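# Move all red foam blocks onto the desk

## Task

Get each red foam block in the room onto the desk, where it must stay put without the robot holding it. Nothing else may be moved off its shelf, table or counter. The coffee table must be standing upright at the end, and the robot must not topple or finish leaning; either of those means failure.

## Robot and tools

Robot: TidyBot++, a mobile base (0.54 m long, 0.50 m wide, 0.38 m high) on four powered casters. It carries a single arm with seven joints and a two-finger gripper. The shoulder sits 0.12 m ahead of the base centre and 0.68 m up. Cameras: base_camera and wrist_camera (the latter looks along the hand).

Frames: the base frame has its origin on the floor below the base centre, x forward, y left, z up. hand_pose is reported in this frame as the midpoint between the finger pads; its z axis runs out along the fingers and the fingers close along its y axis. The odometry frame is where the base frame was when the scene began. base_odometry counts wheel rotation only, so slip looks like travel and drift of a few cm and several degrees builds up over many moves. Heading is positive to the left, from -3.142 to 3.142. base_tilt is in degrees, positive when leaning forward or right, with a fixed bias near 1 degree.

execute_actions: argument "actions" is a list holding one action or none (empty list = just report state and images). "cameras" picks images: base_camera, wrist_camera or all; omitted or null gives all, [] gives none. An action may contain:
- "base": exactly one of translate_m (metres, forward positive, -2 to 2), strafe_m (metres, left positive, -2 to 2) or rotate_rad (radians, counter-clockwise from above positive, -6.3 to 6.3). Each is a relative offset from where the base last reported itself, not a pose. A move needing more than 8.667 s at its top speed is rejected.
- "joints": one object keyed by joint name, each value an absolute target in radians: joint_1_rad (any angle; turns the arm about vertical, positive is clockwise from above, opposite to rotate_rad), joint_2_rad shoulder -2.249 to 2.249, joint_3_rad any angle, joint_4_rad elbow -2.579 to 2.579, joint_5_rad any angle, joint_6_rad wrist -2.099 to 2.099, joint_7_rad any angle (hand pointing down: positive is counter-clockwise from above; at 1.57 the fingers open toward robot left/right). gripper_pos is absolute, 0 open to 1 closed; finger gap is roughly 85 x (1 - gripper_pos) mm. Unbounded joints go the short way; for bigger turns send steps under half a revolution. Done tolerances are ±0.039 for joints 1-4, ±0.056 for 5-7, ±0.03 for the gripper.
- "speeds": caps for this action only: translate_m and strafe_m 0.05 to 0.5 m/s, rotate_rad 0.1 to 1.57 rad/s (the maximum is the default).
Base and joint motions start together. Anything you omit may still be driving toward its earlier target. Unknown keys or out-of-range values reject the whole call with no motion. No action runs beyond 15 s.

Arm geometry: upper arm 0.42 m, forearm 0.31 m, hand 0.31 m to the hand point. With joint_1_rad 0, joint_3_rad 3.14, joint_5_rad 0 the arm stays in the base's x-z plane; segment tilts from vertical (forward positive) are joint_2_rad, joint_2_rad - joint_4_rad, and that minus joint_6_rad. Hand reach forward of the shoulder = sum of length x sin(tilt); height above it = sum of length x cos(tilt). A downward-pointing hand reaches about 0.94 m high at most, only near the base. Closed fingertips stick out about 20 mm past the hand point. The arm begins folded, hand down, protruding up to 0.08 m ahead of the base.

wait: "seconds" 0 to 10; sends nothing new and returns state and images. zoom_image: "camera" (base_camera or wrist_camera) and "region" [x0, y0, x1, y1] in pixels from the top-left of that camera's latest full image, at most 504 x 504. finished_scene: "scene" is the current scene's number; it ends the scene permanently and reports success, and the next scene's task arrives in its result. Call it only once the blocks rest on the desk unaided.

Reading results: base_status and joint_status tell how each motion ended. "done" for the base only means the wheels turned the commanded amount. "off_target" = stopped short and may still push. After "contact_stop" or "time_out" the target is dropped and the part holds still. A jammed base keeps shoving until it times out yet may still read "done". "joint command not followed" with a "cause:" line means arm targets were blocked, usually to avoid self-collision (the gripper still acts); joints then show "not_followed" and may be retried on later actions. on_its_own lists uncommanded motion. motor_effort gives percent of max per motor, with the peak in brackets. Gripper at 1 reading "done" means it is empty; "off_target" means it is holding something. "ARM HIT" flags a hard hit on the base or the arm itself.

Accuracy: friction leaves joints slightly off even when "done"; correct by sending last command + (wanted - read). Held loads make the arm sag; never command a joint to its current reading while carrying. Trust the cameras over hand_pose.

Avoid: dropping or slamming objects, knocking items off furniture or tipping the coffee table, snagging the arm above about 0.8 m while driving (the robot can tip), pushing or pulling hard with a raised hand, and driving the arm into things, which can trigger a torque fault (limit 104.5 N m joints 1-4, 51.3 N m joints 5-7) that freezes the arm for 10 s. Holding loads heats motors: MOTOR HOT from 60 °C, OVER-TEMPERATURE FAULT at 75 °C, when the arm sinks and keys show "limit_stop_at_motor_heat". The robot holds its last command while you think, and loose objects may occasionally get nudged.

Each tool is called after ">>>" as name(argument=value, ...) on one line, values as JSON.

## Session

>>> execute_actions(actions=[])

Scene clock: 0.00 s.
base_odometry: x=+0.000 y=+0.000 heading=+0.000 (m, m, rad; odometry frame)
base_tilt: forward=+0.3 right=-0.5 (deg)
base_status: not commanded
joint_positions: joint_1_rad=-0.025 joint_2_rad=-0.350 joint_3_rad=+3.146 joint_4_rad=-2.504 joint_5_rad=+0.041 joint_6_rad=-0.843 joint_7_rad=+1.558 gripper_pos=+0.000
joint_status: not commanded
motor_effort: joint_1_rad=+0 joint_2_rad=-1 joint_3_rad=+0 joint_4_rad=+11 joint_5_rad=+1 joint_6_rad=-1 joint_7_rad=+1 (%)
hand_pose: x=+0.2823 y=-0.0047 z=+0.5961 quat_wxyz=(+0.014, +0.997, +0.016, +0.073) (m; base frame)
pictures: base_camera, wrist_camera
Images, in order (width x height): base_camera 644x364, wrist_camera 644x476.

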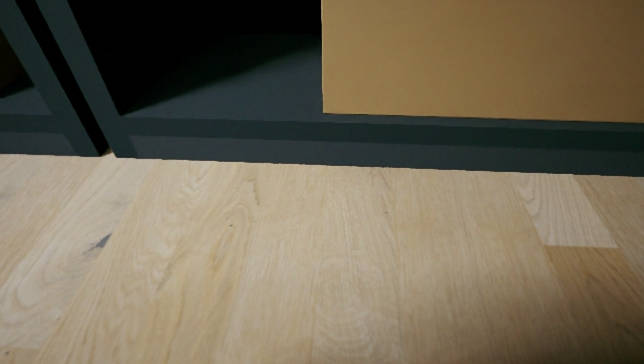

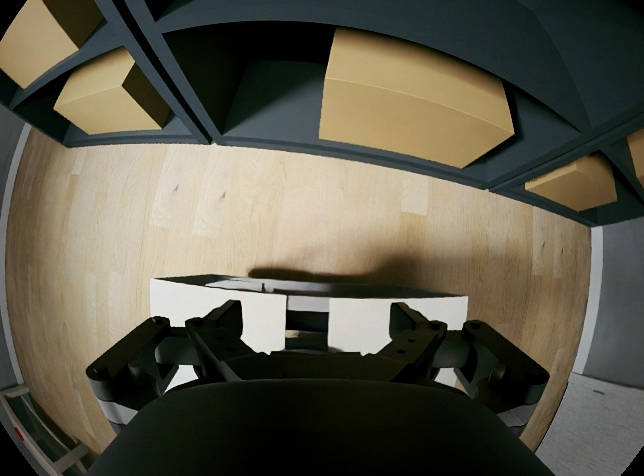

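>>> zoom_image(camera="wrist_camera", region=[0, 370, 120, 476])

Region (0, 370, 120, 476) of wrist_camera's 644x476 image, scaled by 4.200; it fills the top 445 rows of this view, and the rest is white.

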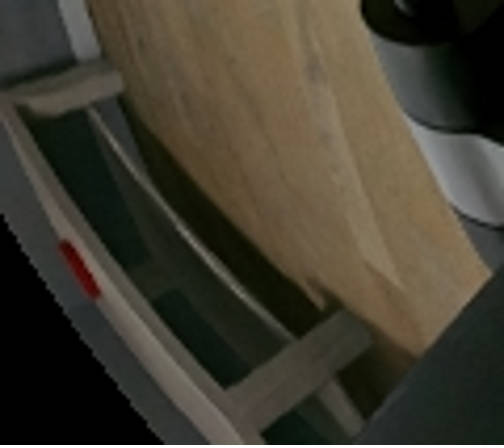

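>>> execute_actions(actions=[{"joints": {"joint_1_rad": -2.5, "joint_2_rad": 0.0, "joint_4_rad": -0.3, "joint_5_rad": -0.02, "joint_6_rad": -1.8, "joint_7_rad": 1.55}}], cameras=["wrist_camera"])

Scene clock: 4.43 s.
base_odometry: x=+0.000 y=+0.000 heading=+0.000 (m, m, rad; odometry frame)
base_tilt: forward=+0.3 right=-0.5 (deg)
base_status: not commanded
joint_positions: joint_1_rad=-2.486 joint_2_rad=-0.024 joint_3_rad=+3.146 joint_4_rad=-0.314 joint_5_rad=+0.001 joint_6_rad=-1.776 joint_7_rad=+1.558 gripper_pos=+0.000
joint_status: all done
motor_effort: joint_1_rad=+0(1) joint_2_rad=-8(15) joint_3_rad=+0(1) joint_4_rad=+9(17) joint_5_rad=+1(1) joint_6_rad=+7(6) joint_7_rad=+1(0) (%)
hand_pose: x=-0.1611 y=+0.2159 z=+1.2558 quat_wxyz=(-0.486, +0.284, +0.811, +0.163) (m; base frame)
pictures: wrist_camera
Images, in order (width x height): wrist_camera 644x476.

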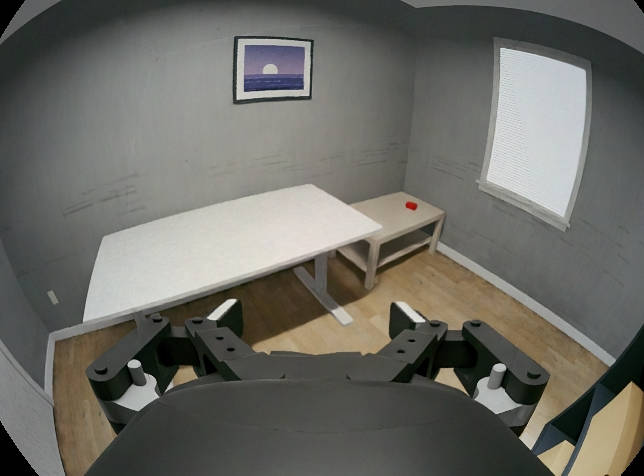

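>>> execute_actions(actions=[{"base": {"rotate_rad": -0.06}}], cameras=["base_camera"])

Scene clock: 7.97 s.
base_odometry: x=+0.000 y=+0.000 heading=-0.060 (m, m, rad; odometry frame)
base_tilt: forward=+0.2 right=-0.5 (deg)
base_status: done
joint_positions: joint_1_rad=-2.486 joint_2_rad=-0.020 joint_3_rad=+3.146 joint_4_rad=-0.314 joint_5_rad=+0.000 joint_6_rad=-1.776 joint_7_rad=+1.558 gripper_pos=+0.000
joint_status: not commanded
motor_effort: joint_1_rad=+0(0) joint_2_rad=-9(9) joint_3_rad=+0(0) joint_4_rad=+8(9) joint_5_rad=+1(0) joint_6_rad=+7(7) joint_7_rad=+0(0) (%)
hand_pose: x=-0.1630 y=+0.2173 z=+1.2543 quat_wxyz=(-0.484, +0.284, +0.812, +0.162) (m; base frame)
pictures: base_camera
Images, in order (width x height): base_camera 644x364.

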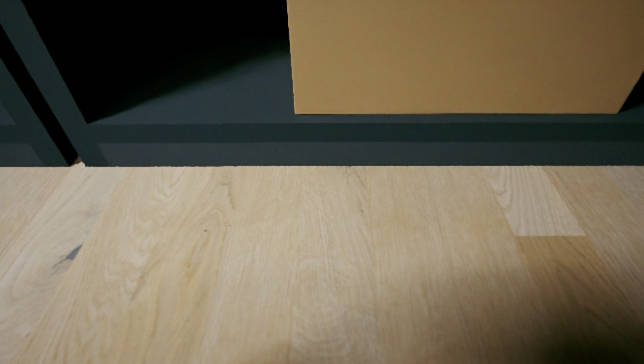

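>>> execute_actions(actions=[{"base": {"strafe_m": 1.73}, "joints": {"joint_1_rad": 0.01}}])

Scene clock: 15.10 s.
base_odometry: x=+0.104 y=+1.727 heading=-0.060 (m, m, rad; odometry frame)
base_tilt: forward=+0.3 right=-0.5 (deg)
base_status: done
joint_positions: joint_1_rad=-0.004 joint_2_rad=-0.010 joint_3_rad=+3.146 joint_4_rad=-0.313 joint_5_rad=-0.005 joint_6_rad=-1.777 joint_7_rad=+1.558 gripper_pos=+0.000
joint_status: all done
motor_effort: joint_1_rad=+0(1) joint_2_rad=-9(12) joint_3_rad=+0(2) joint_4_rad=+8(10) joint_5_rad=+0(2) joint_6_rad=+7(7) joint_7_rad=+0(1) (%)
hand_pose: x=+0.4804 y=+0.0027 z=+1.2507 quat_wxyz=(-0.005, +0.863, -0.004, +0.506) (m; base frame)
pictures: base_camera, wrist_camera
Images, in order (width x height): base_camera 644x364, wrist_camera 644x476.

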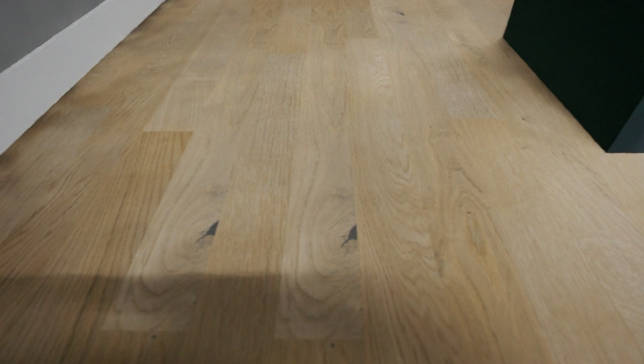

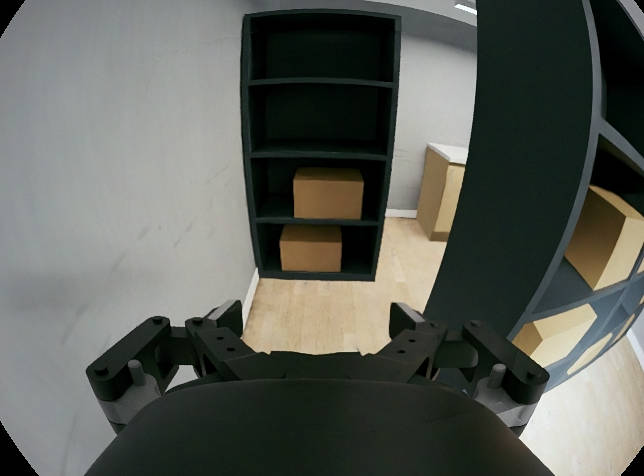

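>>> execute_actions(actions=[{"base": {"translate_m": 1.6}, "joints": {"joint_1_rad": 1.0, "joint_2_rad": -0.25, "joint_4_rad": -0.45, "joint_6_rad": -1.9}}])

Scene clock: 20.27 s.
base_odometry: x=+1.702 y=+1.632 heading=-0.060 (m, m, rad; odometry frame)
base_tilt: forward=+0.3 right=-0.5 (deg)
base_status: done
joint_positions: joint_1_rad=+0.985 joint_2_rad=-0.233 joint_3_rad=+3.146 joint_4_rad=-0.435 joint_5_rad=-0.005 joint_6_rad=-1.876 joint_7_rad=+1.558 gripper_pos=+0.000
joint_status: all done
motor_effort: joint_1_rad=+0(0) joint_2_rad=+2(10) joint_3_rad=+0(1) joint_4_rad=+7(9) joint_5_rad=+0(2) joint_6_rad=+6(8) joint_7_rad=+0(0) (%)
hand_pose: x=+0.2515 y=-0.1975 z=+1.2482 quat_wxyz=(+0.236, +0.757, -0.412, +0.449) (m; base frame)
pictures: base_camera, wrist_camera
Images, in order (width x height): base_camera 644x364, wrist_camera 644x476.

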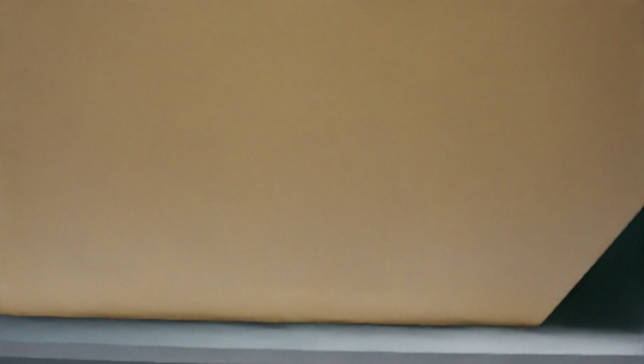

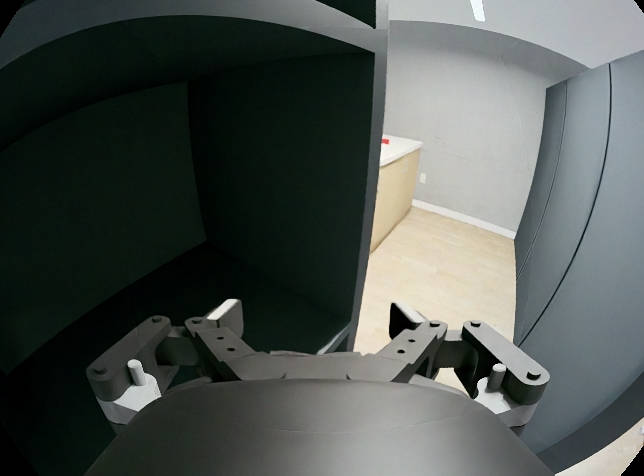

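>>> execute_actions(actions=[{"base": {"strafe_m": -2.0}, "joints": {"joint_1_rad": 0.3, "joint_6_rad": -2.0}}])

Scene clock: 26.20 s.
base_odometry: x=+1.582 y=-0.365 heading=-0.060 (m, m, rad; odometry frame)
base_tilt: forward=+0.3 right=-0.4 (deg)
base_status: done
joint_positions: joint_1_rad=+0.310 joint_2_rad=-0.253 joint_3_rad=+3.156 joint_4_rad=-0.441 joint_5_rad=-0.002 joint_6_rad=-1.984 joint_7_rad=+1.558 gripper_pos=+0.000
joint_status: all done
motor_effort: joint_1_rad=+0(22) joint_2_rad=+2(21) joint_3_rad=+0(34) joint_4_rad=+6(9) joint_5_rad=+1(50) joint_6_rad=+6(12) joint_7_rad=+1(1) (%)
hand_pose: x=+0.3186 y=-0.0671 z=+1.2217 quat_wxyz=(+0.070, +0.872, -0.148, +0.460) (m; base frame)
pictures: base_camera, wrist_camera
Images, in order (width x height): base_camera 644x364, wrist_camera 644x476.

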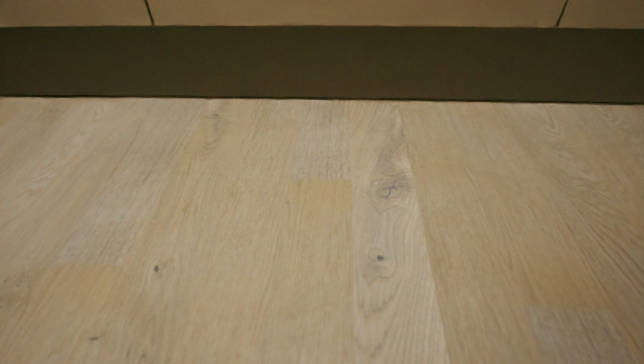

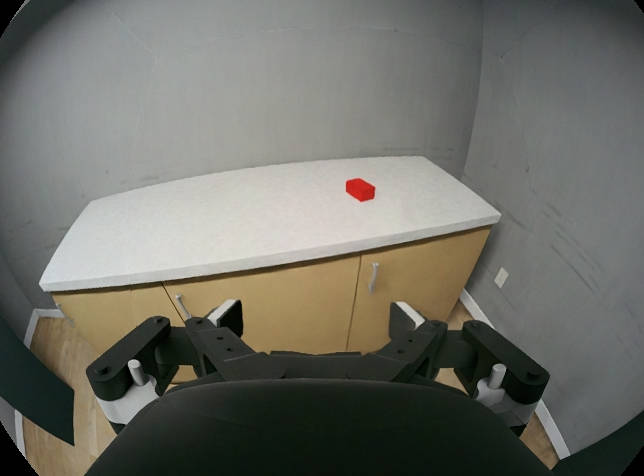

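>>> zoom_image(camera="wrist_camera", region=[310, 150, 420, 260])

Region (310, 150, 420, 260) of wrist_camera's 644x476 image, scaled by 4.582.

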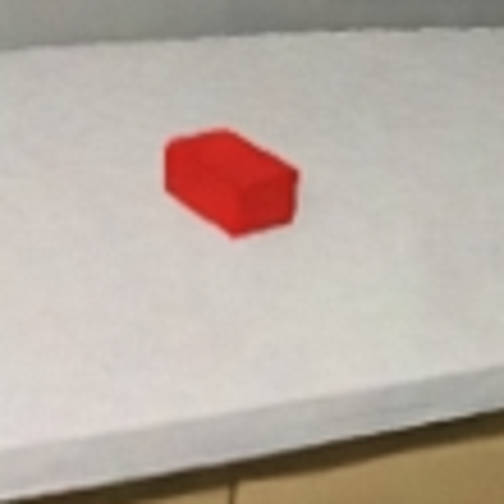

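>>> execute_actions(actions=[{"base": {"strafe_m": -0.5}, "joints": {"joint_1_rad": -0.172, "joint_2_rad": 0.21, "joint_3_rad": 3.13, "joint_4_rad": -0.63, "joint_5_rad": 0.0, "joint_6_rad": -1.83, "joint_7_rad": 1.57}}], cameras=["wrist_camera"])

>>> execute_actions(actions=[{"base": {"translate_m": 0.43}}])

Scene clock: 31.67 s.
base_odometry: x=+1.551 y=-0.864 heading=-0.061 (m, m, rad; odometry frame)
base_tilt: forward=+0.3 right=-0.5 (deg)
base_status: done
joint_positions: joint_1_rad=-0.159 joint_2_rad=+0.216 joint_3_rad=+3.140 joint_4_rad=-0.625 joint_5_rad=-0.002 joint_6_rad=-1.852 joint_7_rad=+1.558 gripper_pos=+0.000
joint_status: all done
motor_effort: joint_1_rad=+0(2) joint_2_rad=-23(29) joint_3_rad=+0(1) joint_4_rad=+14(14) joint_5_rad=+1(1) joint_6_rad=+3(6) joint_7_rad=+0(0) (%)
hand_pose: x=+0.5723 y=+0.0750 z=+1.0217 quat_wxyz=(-0.020, +0.972, +0.072, +0.221) (m; base frame)
pictures: wrist_camera
Images, in order (width x height): wrist_camera 644x476.

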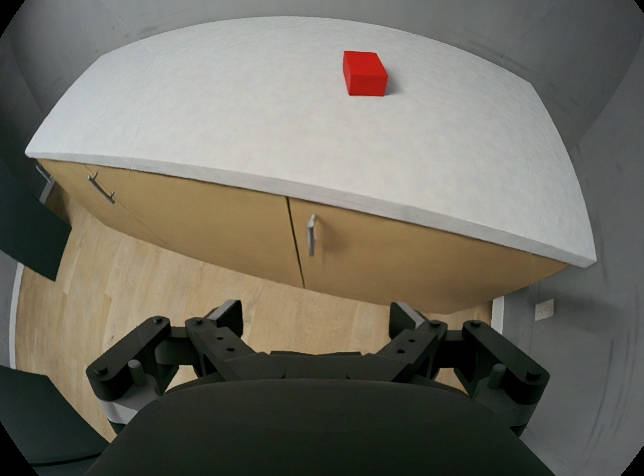

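Scene clock: 33.90 s.
base_odometry: x=+1.980 y=-0.890 heading=-0.062 (m, m, rad; odometry frame)
base_tilt: forward=+0.3 right=-0.5 (deg)
base_status: done
joint_positions: joint_1_rad=-0.159 joint_2_rad=+0.219 joint_3_rad=+3.139 joint_4_rad=-0.625 joint_5_rad=-0.002 joint_6_rad=-1.850 joint_7_rad=+1.558 gripper_pos=+0.000
joint_status: not commanded
motor_effort: joint_1_rad=+0(0) joint_2_rad=-24(29) joint_3_rad=+0(1) joint_4_rad=+14(14) joint_5_rad=+1(1) joint_6_rad=+3(3) joint_7_rad=+1(0) (%)
hand_pose: x=+0.5737 y=+0.0757 z=+1.0208 quat_wxyz=(-0.020, +0.972, +0.073, +0.221) (m; base frame)
pictures: base_camera, wrist_camera
Images, in order (width x height): base_camera 644x364, wrist_camera 644x476.

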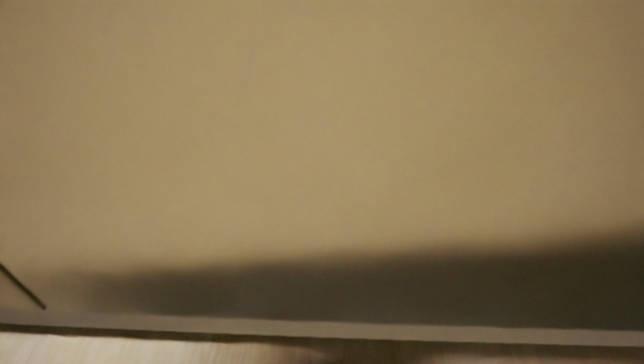

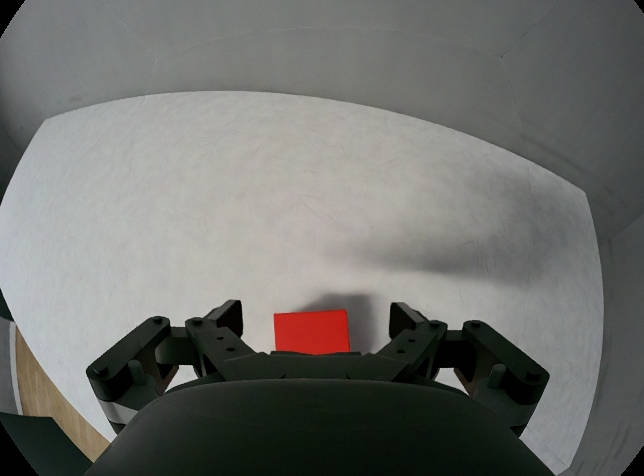

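>>> execute_actions(actions=[{"joints": {"joint_4_rad": -0.79, "joint_7_rad": 1.67}}], cameras=["wrist_camera"])

Scene clock: 36.97 s.
base_odometry: x=+1.980 y=-0.890 heading=-0.062 (m, m, rad; odometry frame)
base_tilt: forward=+0.3 right=-0.5 (deg)
base_status: not commanded
joint_positions: joint_1_rad=-0.159 joint_2_rad=+0.219 joint_3_rad=+3.139 joint_4_rad=-0.778 joint_5_rad=-0.002 joint_6_rad=-1.850 joint_7_rad=+1.637 gripper_pos=+0.000
joint_status: all done
motor_effort: joint_1_rad=+0(0) joint_2_rad=-24(26) joint_3_rad=+0(0) joint_4_rad=+14(15) joint_5_rad=+0(1) joint_6_rad=+1(3) joint_7_rad=+0(0) (%)
hand_pose: x=+0.5586 y=+0.0733 z=+0.9652 quat_wxyz=(-0.008, +0.983, +0.113, +0.146) (m; base frame)
pictures: wrist_camera
Images, in order (width x height): wrist_camera 644x476.

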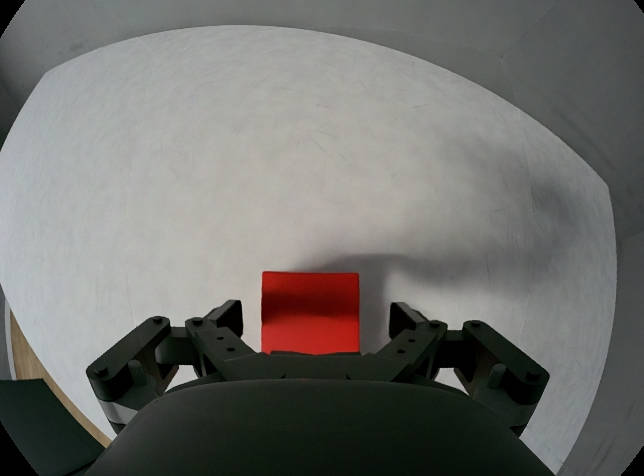

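>>> execute_actions(actions=[{"joints": {"joint_4_rad": -0.826}}], cameras=["wrist_camera"])

Scene clock: 38.37 s.
base_odometry: x=+1.980 y=-0.890 heading=-0.062 (m, m, rad; odometry frame)
base_tilt: forward=+0.3 right=-0.5 (deg)
base_status: not commanded
joint_positions: joint_1_rad=-0.159 joint_2_rad=+0.219 joint_3_rad=+3.139 joint_4_rad=-0.814 joint_5_rad=-0.002 joint_6_rad=-1.850 joint_7_rad=+1.637 gripper_pos=+0.000
joint_status: all done
motor_effort: joint_1_rad=+0(0) joint_2_rad=-25(26) joint_3_rad=+0(1) joint_4_rad=+14(15) joint_5_rad=+0(0) joint_6_rad=+1(1) joint_7_rad=+1(0) (%)
hand_pose: x=+0.5539 y=+0.0725 z=+0.9526 quat_wxyz=(-0.007, +0.985, +0.113, +0.129) (m; base frame)
pictures: wrist_camera
Images, in order (width x height): wrist_camera 644x476.

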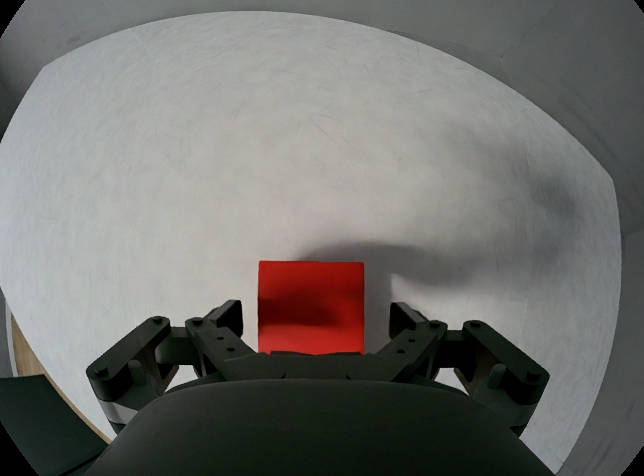

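>>> execute_actions(actions=[{"joints": {"gripper_pos": 0.42}}], cameras=["wrist_camera"])

Scene clock: 39.57 s.
base_odometry: x=+1.980 y=-0.890 heading=-0.062 (m, m, rad; odometry frame)
base_tilt: forward=+0.3 right=-0.5 (deg)
base_status: not commanded
joint_positions: joint_1_rad=-0.159 joint_2_rad=+0.214 joint_3_rad=+3.139 joint_4_rad=-0.816 joint_5_rad=-0.002 joint_6_rad=-1.849 joint_7_rad=+1.637 gripper_pos=+0.405
joint_status: all done
motor_effort: joint_1_rad=+0(0) joint_2_rad=-24(26) joint_3_rad=+0(0) joint_4_rad=+15(15) joint_5_rad=+1(1) joint_6_rad=+0(2) joint_7_rad=+1(0) (%)
hand_pose: x=+0.5528 y=+0.0723 z=+0.9542 quat_wxyz=(-0.007, +0.985, +0.113, +0.131) (m; base frame)
pictures: wrist_camera
Images, in order (width x height): wrist_camera 644x476.

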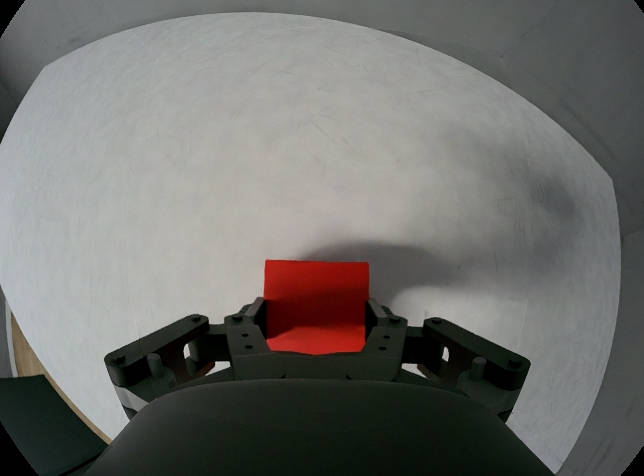

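>>> execute_actions(actions=[{"base": {"strafe_m": 1.45}, "joints": {"gripper_pos": 1.0, "joint_1_rad": -0.85, "joint_2_rad": 0.12, "joint_4_rad": -0.4, "joint_6_rad": -1.75, "joint_7_rad": 1.54}}])

Scene clock: 45.83 s.
base_odometry: x=+2.070 y=+0.557 heading=-0.062 (m, m, rad; odometry frame)
base_tilt: forward=+0.3 right=-0.5 (deg)
base_status: done
joint_positions: joint_1_rad=-0.840 joint_2_rad=+0.135 joint_3_rad=+3.135 joint_4_rad=-0.415 joint_5_rad=-0.001 joint_6_rad=-1.774 joint_7_rad=+1.574 gripper_pos=+0.428
joint_status: gripper_pos off_target (ended at +0.428, target +1.000); the others done
motor_effort: joint_1_rad=+0(5) joint_2_rad=-18(26) joint_3_rad=+0(3) joint_4_rad=+11(16) joint_5_rad=+1(2) joint_6_rad=+5(6) joint_7_rad=+0(0) (%)
hand_pose: x=+0.4151 y=+0.3366 z=+1.1536 quat_wxyz=(-0.163, +0.836, +0.378, +0.362) (m; base frame)
pictures: base_camera, wrist_camera
Images, in order (width x height): base_camera 644x364, wrist_camera 644x476.

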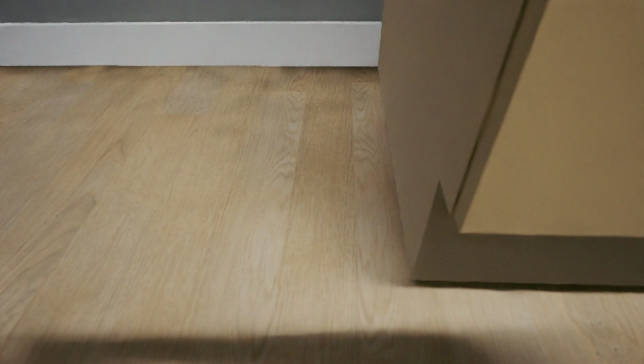

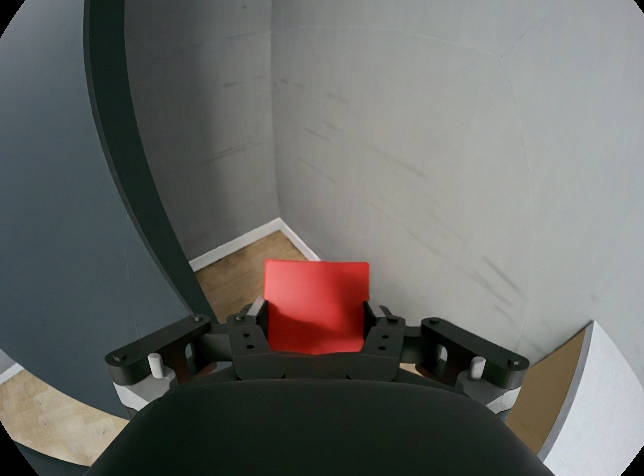

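>>> execute_actions(actions=[{"base": {"translate_m": -0.5}, "joints": {"joint_1_rad": -0.75, "joint_2_rad": -0.25, "joint_4_rad": -0.6, "joint_6_rad": -2.08}}])

Scene clock: 49.40 s.
base_odometry: x=+1.571 y=+0.588 heading=-0.062 (m, m, rad; odometry frame)
base_tilt: forward=+0.2 right=-0.5 (deg)
base_status: done
joint_positions: joint_1_rad=-0.766 joint_2_rad=-0.264 joint_3_rad=+3.134 joint_4_rad=-0.584 joint_5_rad=-0.001 joint_6_rad=-2.065 joint_7_rad=+1.574 gripper_pos=+0.428
joint_status: all done
motor_effort: joint_1_rad=+0(1) joint_2_rad=+1(24) joint_3_rad=+0(1) joint_4_rad=+8(12) joint_5_rad=+0(1) joint_6_rad=+6(6) joint_7_rad=+0(0) (%)
hand_pose: x=+0.2621 y=+0.1435 z=+1.1600 quat_wxyz=(-0.138, +0.860, +0.353, +0.342) (m; base frame)
pictures: base_camera, wrist_camera
Images, in order (width x height): base_camera 644x364, wrist_camera 644x476.

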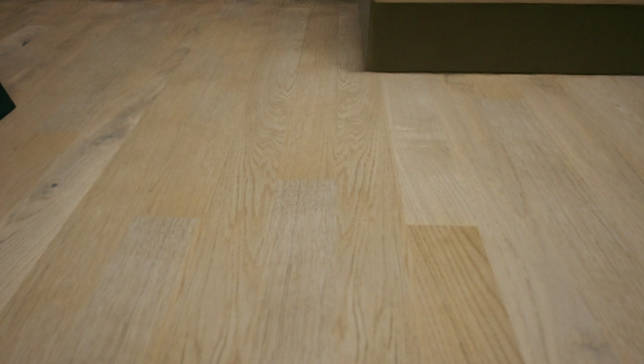

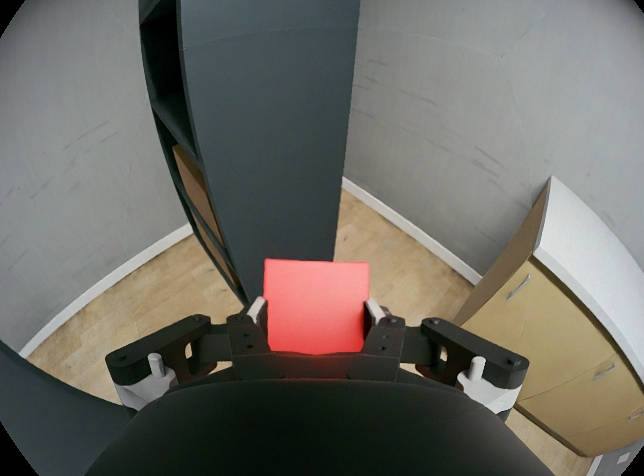

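>>> execute_actions(actions=[])

Scene clock: 50.67 s.
base_odometry: x=+1.571 y=+0.588 heading=-0.062 (m, m, rad; odometry frame)
base_tilt: forward=+0.2 right=-0.5 (deg)
base_status: done
joint_positions: joint_1_rad=-0.766 joint_2_rad=-0.264 joint_3_rad=+3.134 joint_4_rad=-0.584 joint_5_rad=-0.001 joint_6_rad=-2.065 joint_7_rad=+1.574 gripper_pos=+0.428
joint_status: all done
motor_effort: joint_1_rad=+0(1) joint_2_rad=+1(24) joint_3_rad=+0(1) joint_4_rad=+8(12) joint_5_rad=+1(1) joint_6_rad=+5(6) joint_7_rad=+0(0) (%)
hand_pose: x=+0.2621 y=+0.1435 z=+1.1600 quat_wxyz=(-0.138, +0.860, +0.353, +0.342) (m; base frame)
pictures: base_camera, wrist_camera
Images, in order (width x height): base_camera 644x364, wrist_camera 644x476.

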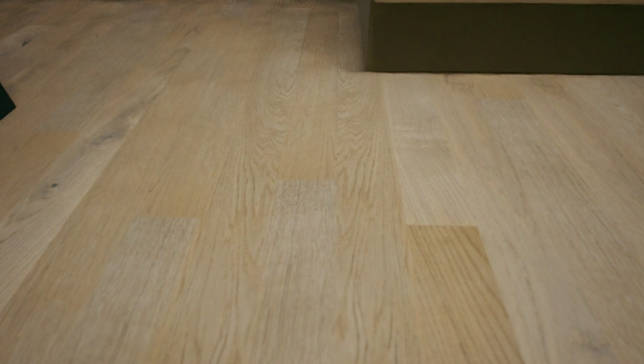

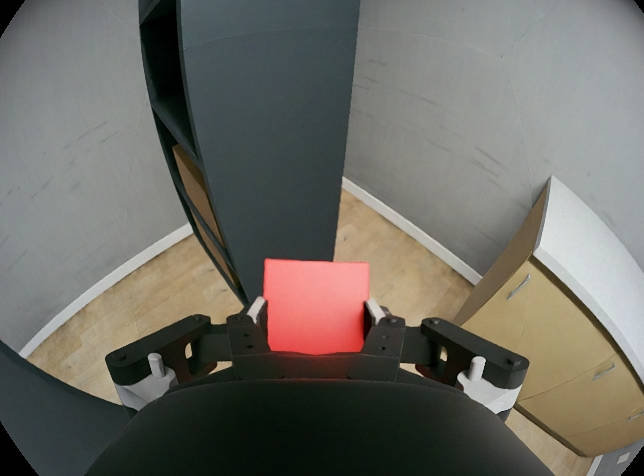

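>>> execute_actions(actions=[{"base": {"strafe_m": 1.10}, "joints": {"joint_1_rad": -3.15, "gripper_pos": 1.0}}])

Scene clock: 55.20 s.
base_odometry: x=+1.639 y=+1.686 heading=-0.062 (m, m, rad; odometry frame)
base_tilt: forward=+0.3 right=-0.5 (deg)
base_status: done
joint_positions: joint_1_rad=-3.136 joint_2_rad=-0.261 joint_3_rad=+3.134 joint_4_rad=-0.586 joint_5_rad=-0.001 joint_6_rad=-2.065 joint_7_rad=+1.574 gripper_pos=+0.428
joint_status: gripper_pos off_target (ended at +0.428, target +1.000); the others done
motor_effort: joint_1_rad=+0(0) joint_2_rad=+1(6) joint_3_rad=+0(1) joint_4_rad=+8(8) joint_5_rad=+1(0) joint_6_rad=+5(5) joint_7_rad=-1(0) (%)
hand_pose: x=-0.0853 y=-0.0029 z=+1.1588 quat_wxyz=(-0.367, -0.003, +0.930, +0.001) (m; base frame)
pictures: base_camera, wrist_camera
Images, in order (width x height): base_camera 644x364, wrist_camera 644x476.

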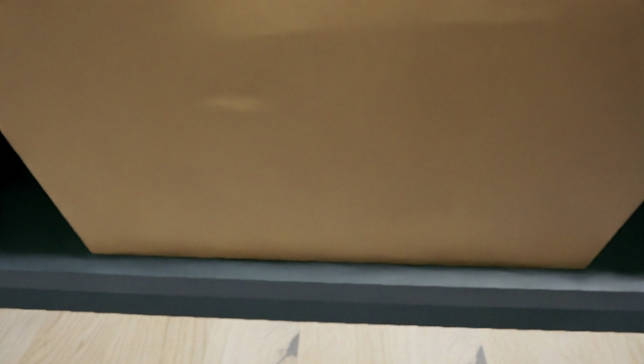

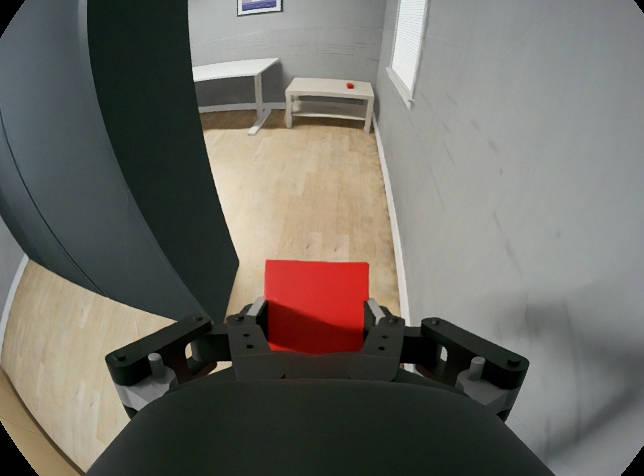

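>>> execute_actions(actions=[{"base": {"translate_m": -2.0}}])

Scene clock: 63.60 s.
base_odometry: x=-0.357 y=+1.810 heading=-0.062 (m, m, rad; odometry frame)
base_tilt: forward=+0.3 right=-0.5 (deg)
base_status: done
joint_positions: joint_1_rad=-3.136 joint_2_rad=-0.250 joint_3_rad=+3.134 joint_4_rad=-0.589 joint_5_rad=-0.001 joint_6_rad=-2.065 joint_7_rad=+1.574 gripper_pos=+0.428
joint_status: not commanded
motor_effort: joint_1_rad=+0(0) joint_2_rad=+0(7) joint_3_rad=+0(0) joint_4_rad=+9(9) joint_5_rad=+0(0) joint_6_rad=+5(5) joint_7_rad=+1(1) (%)
hand_pose: x=-0.0904 y=-0.0029 z=+1.1556 quat_wxyz=(-0.361, -0.003, +0.933, +0.001) (m; base frame)
pictures: base_camera, wrist_camera
Images, in order (width x height): base_camera 644x364, wrist_camera 644x476.

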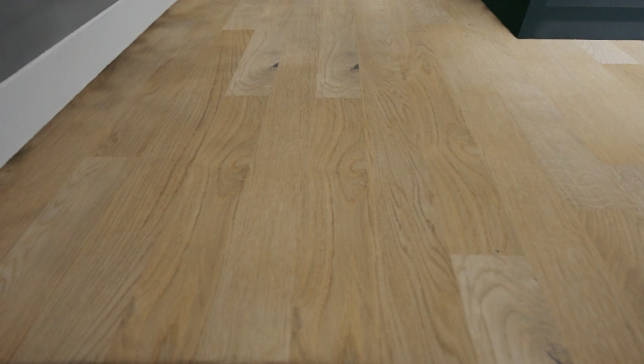

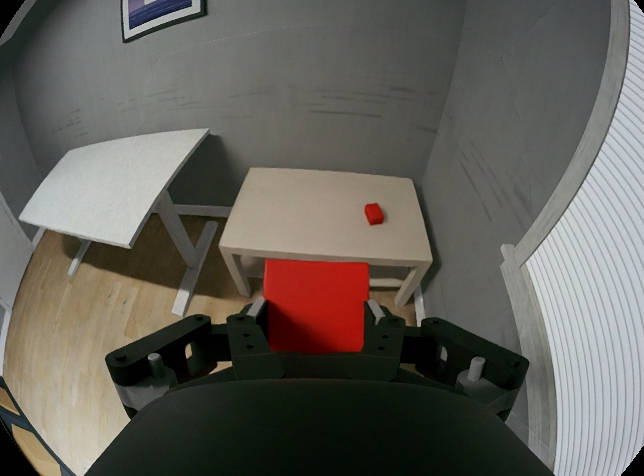

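>>> zoom_image(camera="wrist_camera", region=[200, 150, 460, 310])

>>> zoom_image(camera="wrist_camera", region=[0, 110, 260, 340])

Region (200, 150, 460, 310) of wrist_camera's 644x476 image, scaled by 1.938; it fills the top 310 rows of this view, and the rest is white.

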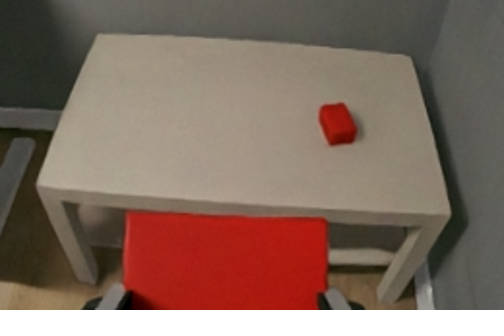

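Region (0, 110, 260, 340) of wrist_camera's 644x476 image, scaled by 1.938; it fills the top 446 rows of this view, and the rest is white.

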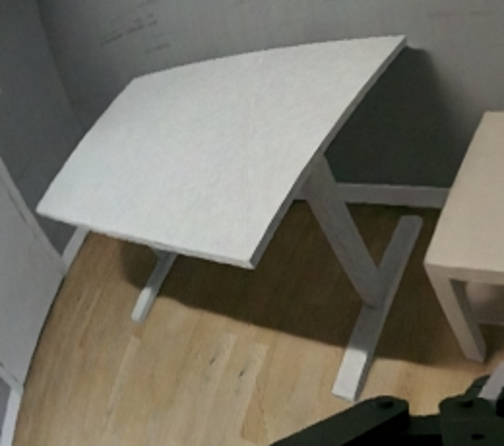

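>>> execute_actions(actions=[{"base": {"strafe_m": -0.45}, "joints": {"joint_1_rad": 1.0, "joint_6_rad": -1.6}}])

Scene clock: 74.27 s.
base_odometry: x=-0.385 y=+1.361 heading=-0.062 (m, m, rad; odometry frame)
base_tilt: forward=+0.3 right=-0.5 (deg)
base_status: done
joint_positions: joint_1_rad=-5.269 joint_2_rad=-0.249 joint_3_rad=+3.133 joint_4_rad=-0.590 joint_5_rad=-0.001 joint_6_rad=-1.626 joint_7_rad=+1.574 gripper_pos=+0.428
joint_status: all done
motor_effort: joint_1_rad=+0(0) joint_2_rad=-1(4) joint_3_rad=+0(1) joint_4_rad=+9(10) joint_5_rad=+1(0) joint_6_rad=+7(6) joint_7_rad=+0(0) (%)
hand_pose: x=+0.2759 y=-0.2421 z=+1.2656 quat_wxyz=(-0.268, -0.730, +0.399, -0.485) (m; base frame)
pictures: base_camera, wrist_camera
Images, in order (width x height): base_camera 644x364, wrist_camera 644x476.

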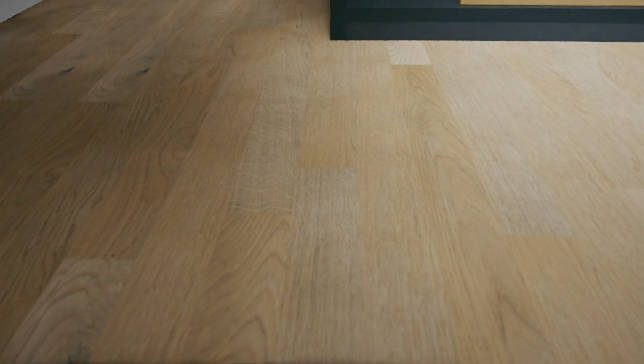

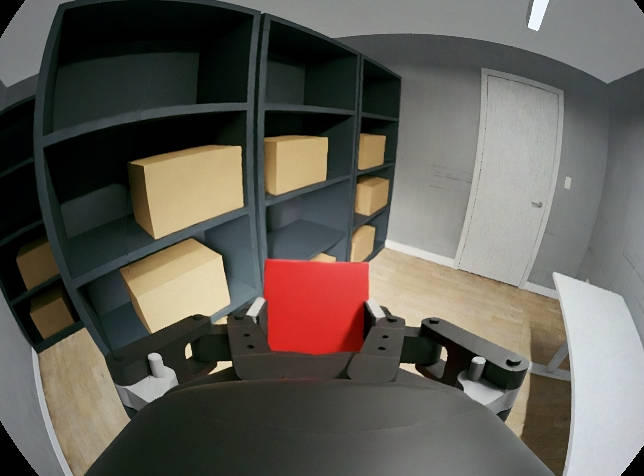

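>>> zoom_image(camera="wrist_camera", region=[0, 0, 420, 360])

Region (0, 0, 420, 360) of wrist_camera's 644x476 image, scaled by 1.200; it fills the top 432 rows of this view, and the rest is white.

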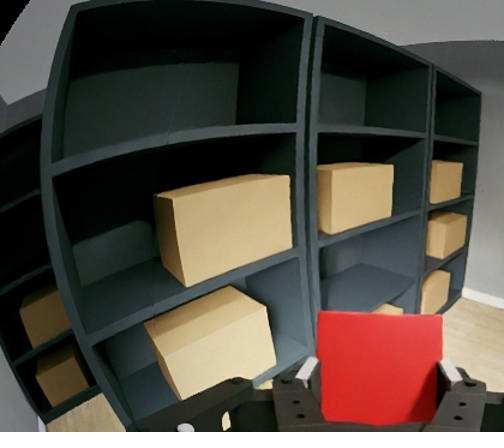

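>>> execute_actions(actions=[{"base": {"translate_m": -0.33}, "joints": {"joint_1_rad": 2.31, "joint_2_rad": 0.67, "joint_4_rad": -0.44, "joint_6_rad": -1.775}}])

Scene clock: 79.50 s.
base_odometry: x=-0.715 y=+1.381 heading=-0.062 (m, m, rad; odometry frame)
base_tilt: forward=+0.2 right=-0.5 (deg)
base_status: done
joint_positions: joint_1_rad=-3.978 joint_2_rad=+0.657 joint_3_rad=+3.132 joint_4_rad=-0.459 joint_5_rad=-0.001 joint_6_rad=-1.751 joint_7_rad=+1.574 gripper_pos=+0.428
joint_status: all done
motor_effort: joint_1_rad=+0(3) joint_2_rad=-42(43) joint_3_rad=-1(2) joint_4_rad=+15(17) joint_5_rad=+1(2) joint_6_rad=+2(7) joint_7_rad=+0(0) (%)
hand_pose: x=-0.2949 y=-0.4664 z=+0.8535 quat_wxyz=(-0.123, -0.407, +0.903, -0.059) (m; base frame)
pictures: base_camera, wrist_camera
Images, in order (width x height): base_camera 644x364, wrist_camera 644x476.

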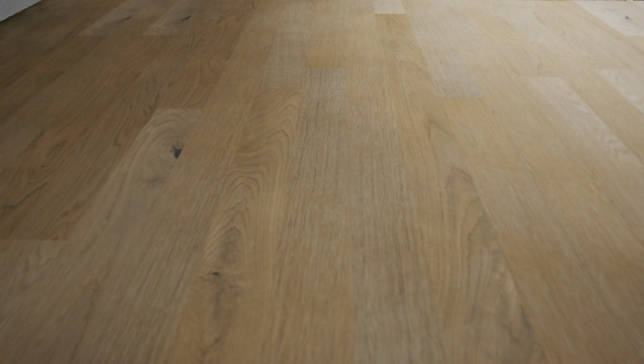

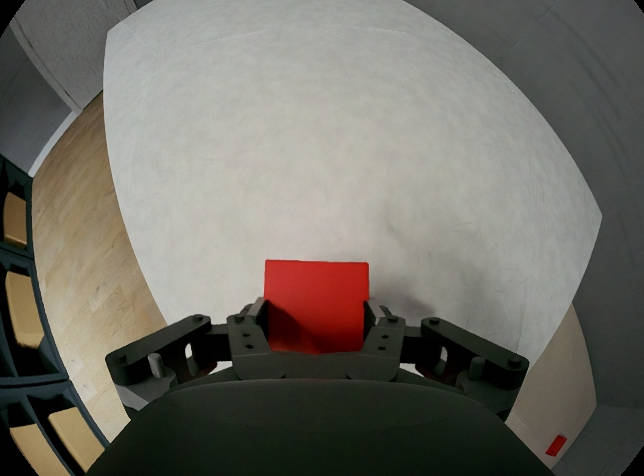

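>>> execute_actions(actions=[{"joints": {"joint_4_rad": -0.725, "joint_6_rad": -1.485}}], cameras=["wrist_camera"])

Scene clock: 82.87 s.
base_odometry: x=-0.715 y=+1.381 heading=-0.062 (m, m, rad; odometry frame)
base_tilt: forward=+0.2 right=-0.4 (deg)
base_status: not commanded
joint_positions: joint_1_rad=-3.978 joint_2_rad=+0.663 joint_3_rad=+3.132 joint_4_rad=-0.715 joint_5_rad=-0.001 joint_6_rad=-1.508 joint_7_rad=+1.574 gripper_pos=+0.428
joint_status: all done
motor_effort: joint_1_rad=+0(0) joint_2_rad=-43(45) joint_3_rad=-1(0) joint_4_rad=+18(17) joint_5_rad=+1(1) joint_6_rad=+2(2) joint_7_rad=+0(0) (%)
hand_pose: x=-0.3095 y=-0.4836 z=+0.7723 quat_wxyz=(-0.115, -0.407, +0.904, -0.055) (m; base frame)
pictures: wrist_camera
Images, in order (width x height): wrist_camera 644x476.

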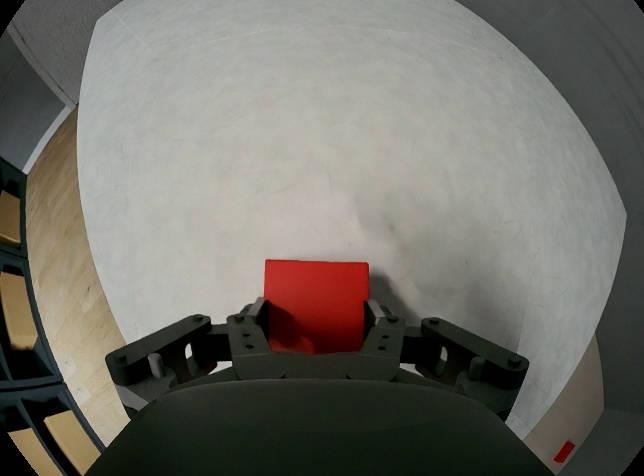

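>>> zoom_image(camera="wrist_camera", region=[240, 230, 440, 360])

Region (240, 230, 440, 360) of wrist_camera's 644x476 image, scaled by 2.520; it fills the top 328 rows of this view, and the rest is white.

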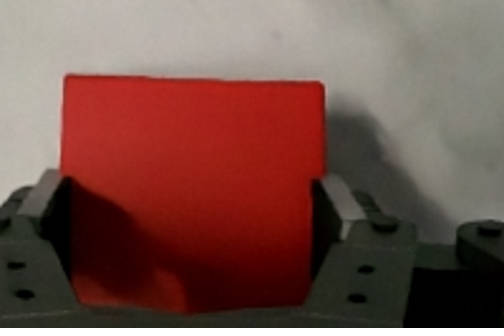

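>>> execute_actions(actions=[{"joints": {"joint_4_rad": -0.75, "joint_6_rad": -1.465}}], cameras=["wrist_camera"])

Scene clock: 98.70 s.
base_odometry: x=-0.715 y=+1.381 heading=-0.062 (m, m, rad; odometry frame)
base_tilt: forward=+0.2 right=-0.4 (deg)
base_status: not commanded
joint_positions: joint_1_rad=-3.978 joint_2_rad=+0.664 joint_3_rad=+3.132 joint_4_rad=-0.739 joint_5_rad=-0.001 joint_6_rad=-1.489 joint_7_rad=+1.574 gripper_pos=+0.428
joint_status: all done
motor_effort: joint_1_rad=+0(0) joint_2_rad=-41(44) joint_3_rad=+0(0) joint_4_rad=+16(17) joint_5_rad=+1(1) joint_6_rad=+1(1) joint_7_rad=+1(0) (%)
hand_pose: x=-0.3095 y=-0.4836 z=+0.7645 quat_wxyz=(-0.113, -0.407, +0.905, -0.054) (m; base frame)
pictures: wrist_camera
Images, in order (width x height): wrist_camera 644x476.

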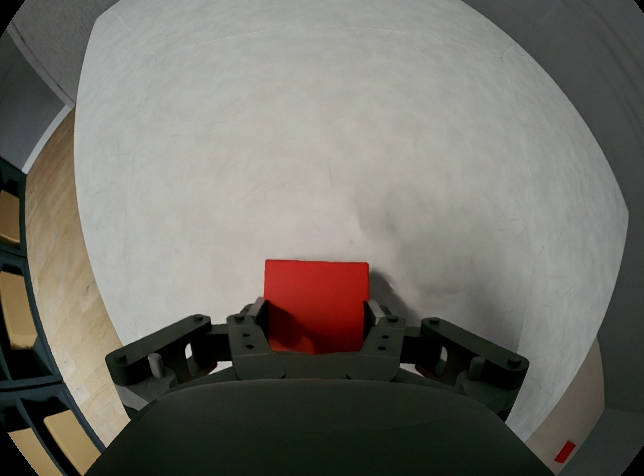

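>>> execute_actions(actions=[{"joints": {"gripper_pos": 0.2}}], cameras=["wrist_camera"])

Scene clock: 100.03 s.
base_odometry: x=-0.715 y=+1.381 heading=-0.062 (m, m, rad; odometry frame)
base_tilt: forward=+0.2 right=-0.4 (deg)
base_status: not commanded
joint_positions: joint_1_rad=-3.978 joint_2_rad=+0.664 joint_3_rad=+3.132 joint_4_rad=-0.739 joint_5_rad=-0.001 joint_6_rad=-1.489 joint_7_rad=+1.574 gripper_pos=+0.200
joint_status: all done
motor_effort: joint_1_rad=+0(0) joint_2_rad=-42(43) joint_3_rad=-1(1) joint_4_rad=+17(17) joint_5_rad=+0(0) joint_6_rad=+1(1) joint_7_rad=+0(1) (%)
hand_pose: x=-0.3095 y=-0.4836 z=+0.7645 quat_wxyz=(-0.113, -0.407, +0.905, -0.054) (m; base frame)
pictures: wrist_camera
Images, in order (width x height): wrist_camera 644x476.

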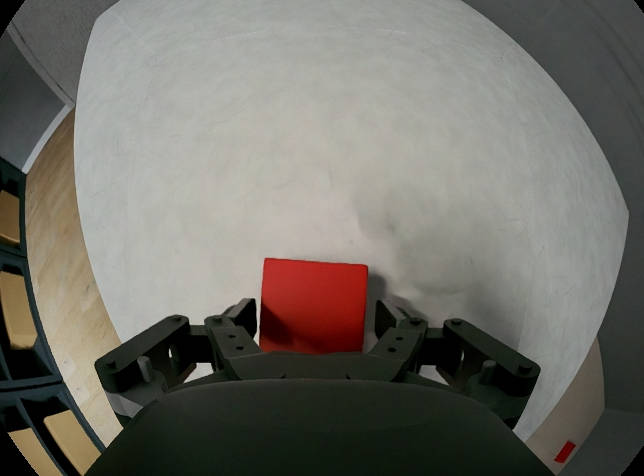

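>>> execute_actions(actions=[{"joints": {"joint_2_rad": 0.54}}], cameras=["wrist_camera"])

Scene clock: 102.77 s.
base_odometry: x=-0.715 y=+1.381 heading=-0.062 (m, m, rad; odometry frame)
base_tilt: forward=+0.2 right=-0.5 (deg)
base_status: not commanded
joint_positions: joint_1_rad=-3.978 joint_2_rad=+0.539 joint_3_rad=+3.132 joint_4_rad=-0.741 joint_5_rad=-0.001 joint_6_rad=-1.489 joint_7_rad=+1.574 gripper_pos=+0.200
joint_status: all done
motor_effort: joint_1_rad=+0(0) joint_2_rad=-38(47) joint_3_rad=+0(1) joint_4_rad=+17(18) joint_5_rad=+1(1) joint_6_rad=+2(2) joint_7_rad=+0(0) (%)
hand_pose: x=-0.2990 y=-0.4719 z=+0.8436 quat_wxyz=(-0.168, -0.404, +0.896, -0.079) (m; base frame)
pictures: wrist_camera
Images, in order (width x height): wrist_camera 644x476.

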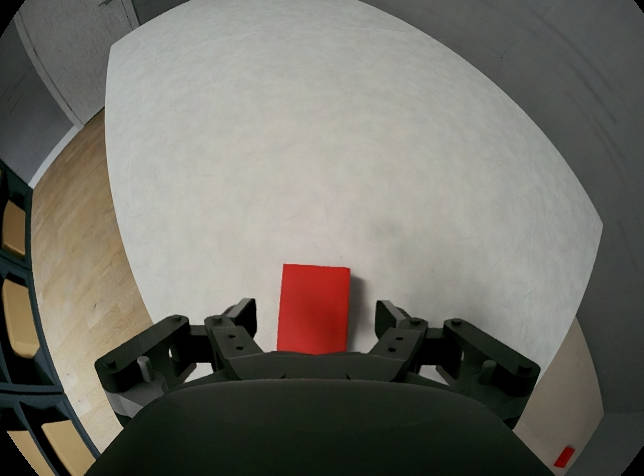

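>>> execute_actions(actions=[{"base": {"strafe_m": 0.58}, "joints": {"joint_1_rad": 3.28, "gripper_pos": 0.0}}])

Scene clock: 106.17 s.
base_odometry: x=-0.679 y=+1.960 heading=-0.062 (m, m, rad; odometry frame)
base_tilt: forward=+0.2 right=-0.5 (deg)
base_status: done
joint_positions: joint_1_rad=-3.002 joint_2_rad=+0.539 joint_3_rad=+3.136 joint_4_rad=-0.741 joint_5_rad=-0.001 joint_6_rad=-1.485 joint_7_rad=+1.574 gripper_pos=+0.000
joint_status: all done
motor_effort: joint_1_rad=+0(6) joint_2_rad=-38(42) joint_3_rad=-1(3) joint_4_rad=+16(18) joint_5_rad=+0(1) joint_6_rad=+2(2) joint_7_rad=+0(1) (%)
hand_pose: x=-0.5070 y=+0.0835 z=+0.8437 quat_wxyz=(-0.187, +0.065, +0.980, +0.011) (m; base frame)
pictures: base_camera, wrist_camera
Images, in order (width x height): base_camera 644x364, wrist_camera 644x476.

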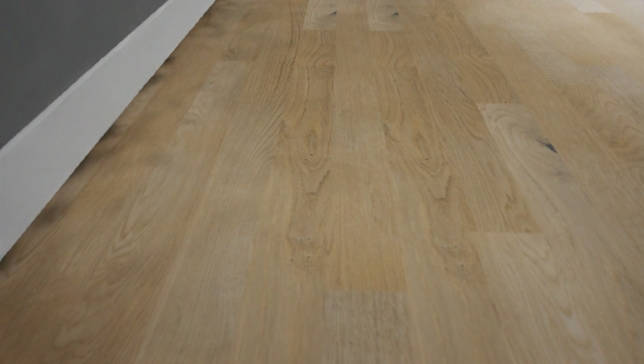

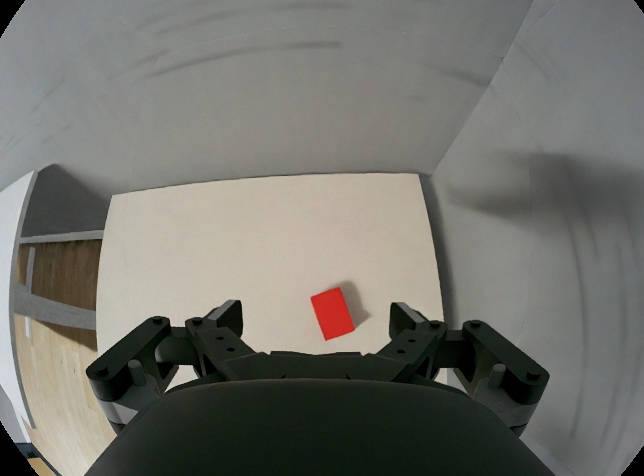

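>>> zoom_image(camera="wrist_camera", region=[270, 260, 400, 360])

Region (270, 260, 400, 360) of wrist_camera's 644x476 image, scaled by 3.877; it fills the top 388 rows of this view, and the rest is white.

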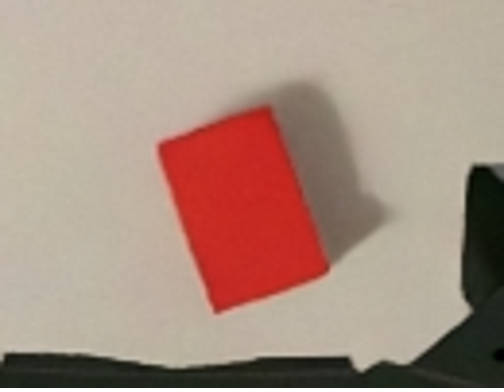

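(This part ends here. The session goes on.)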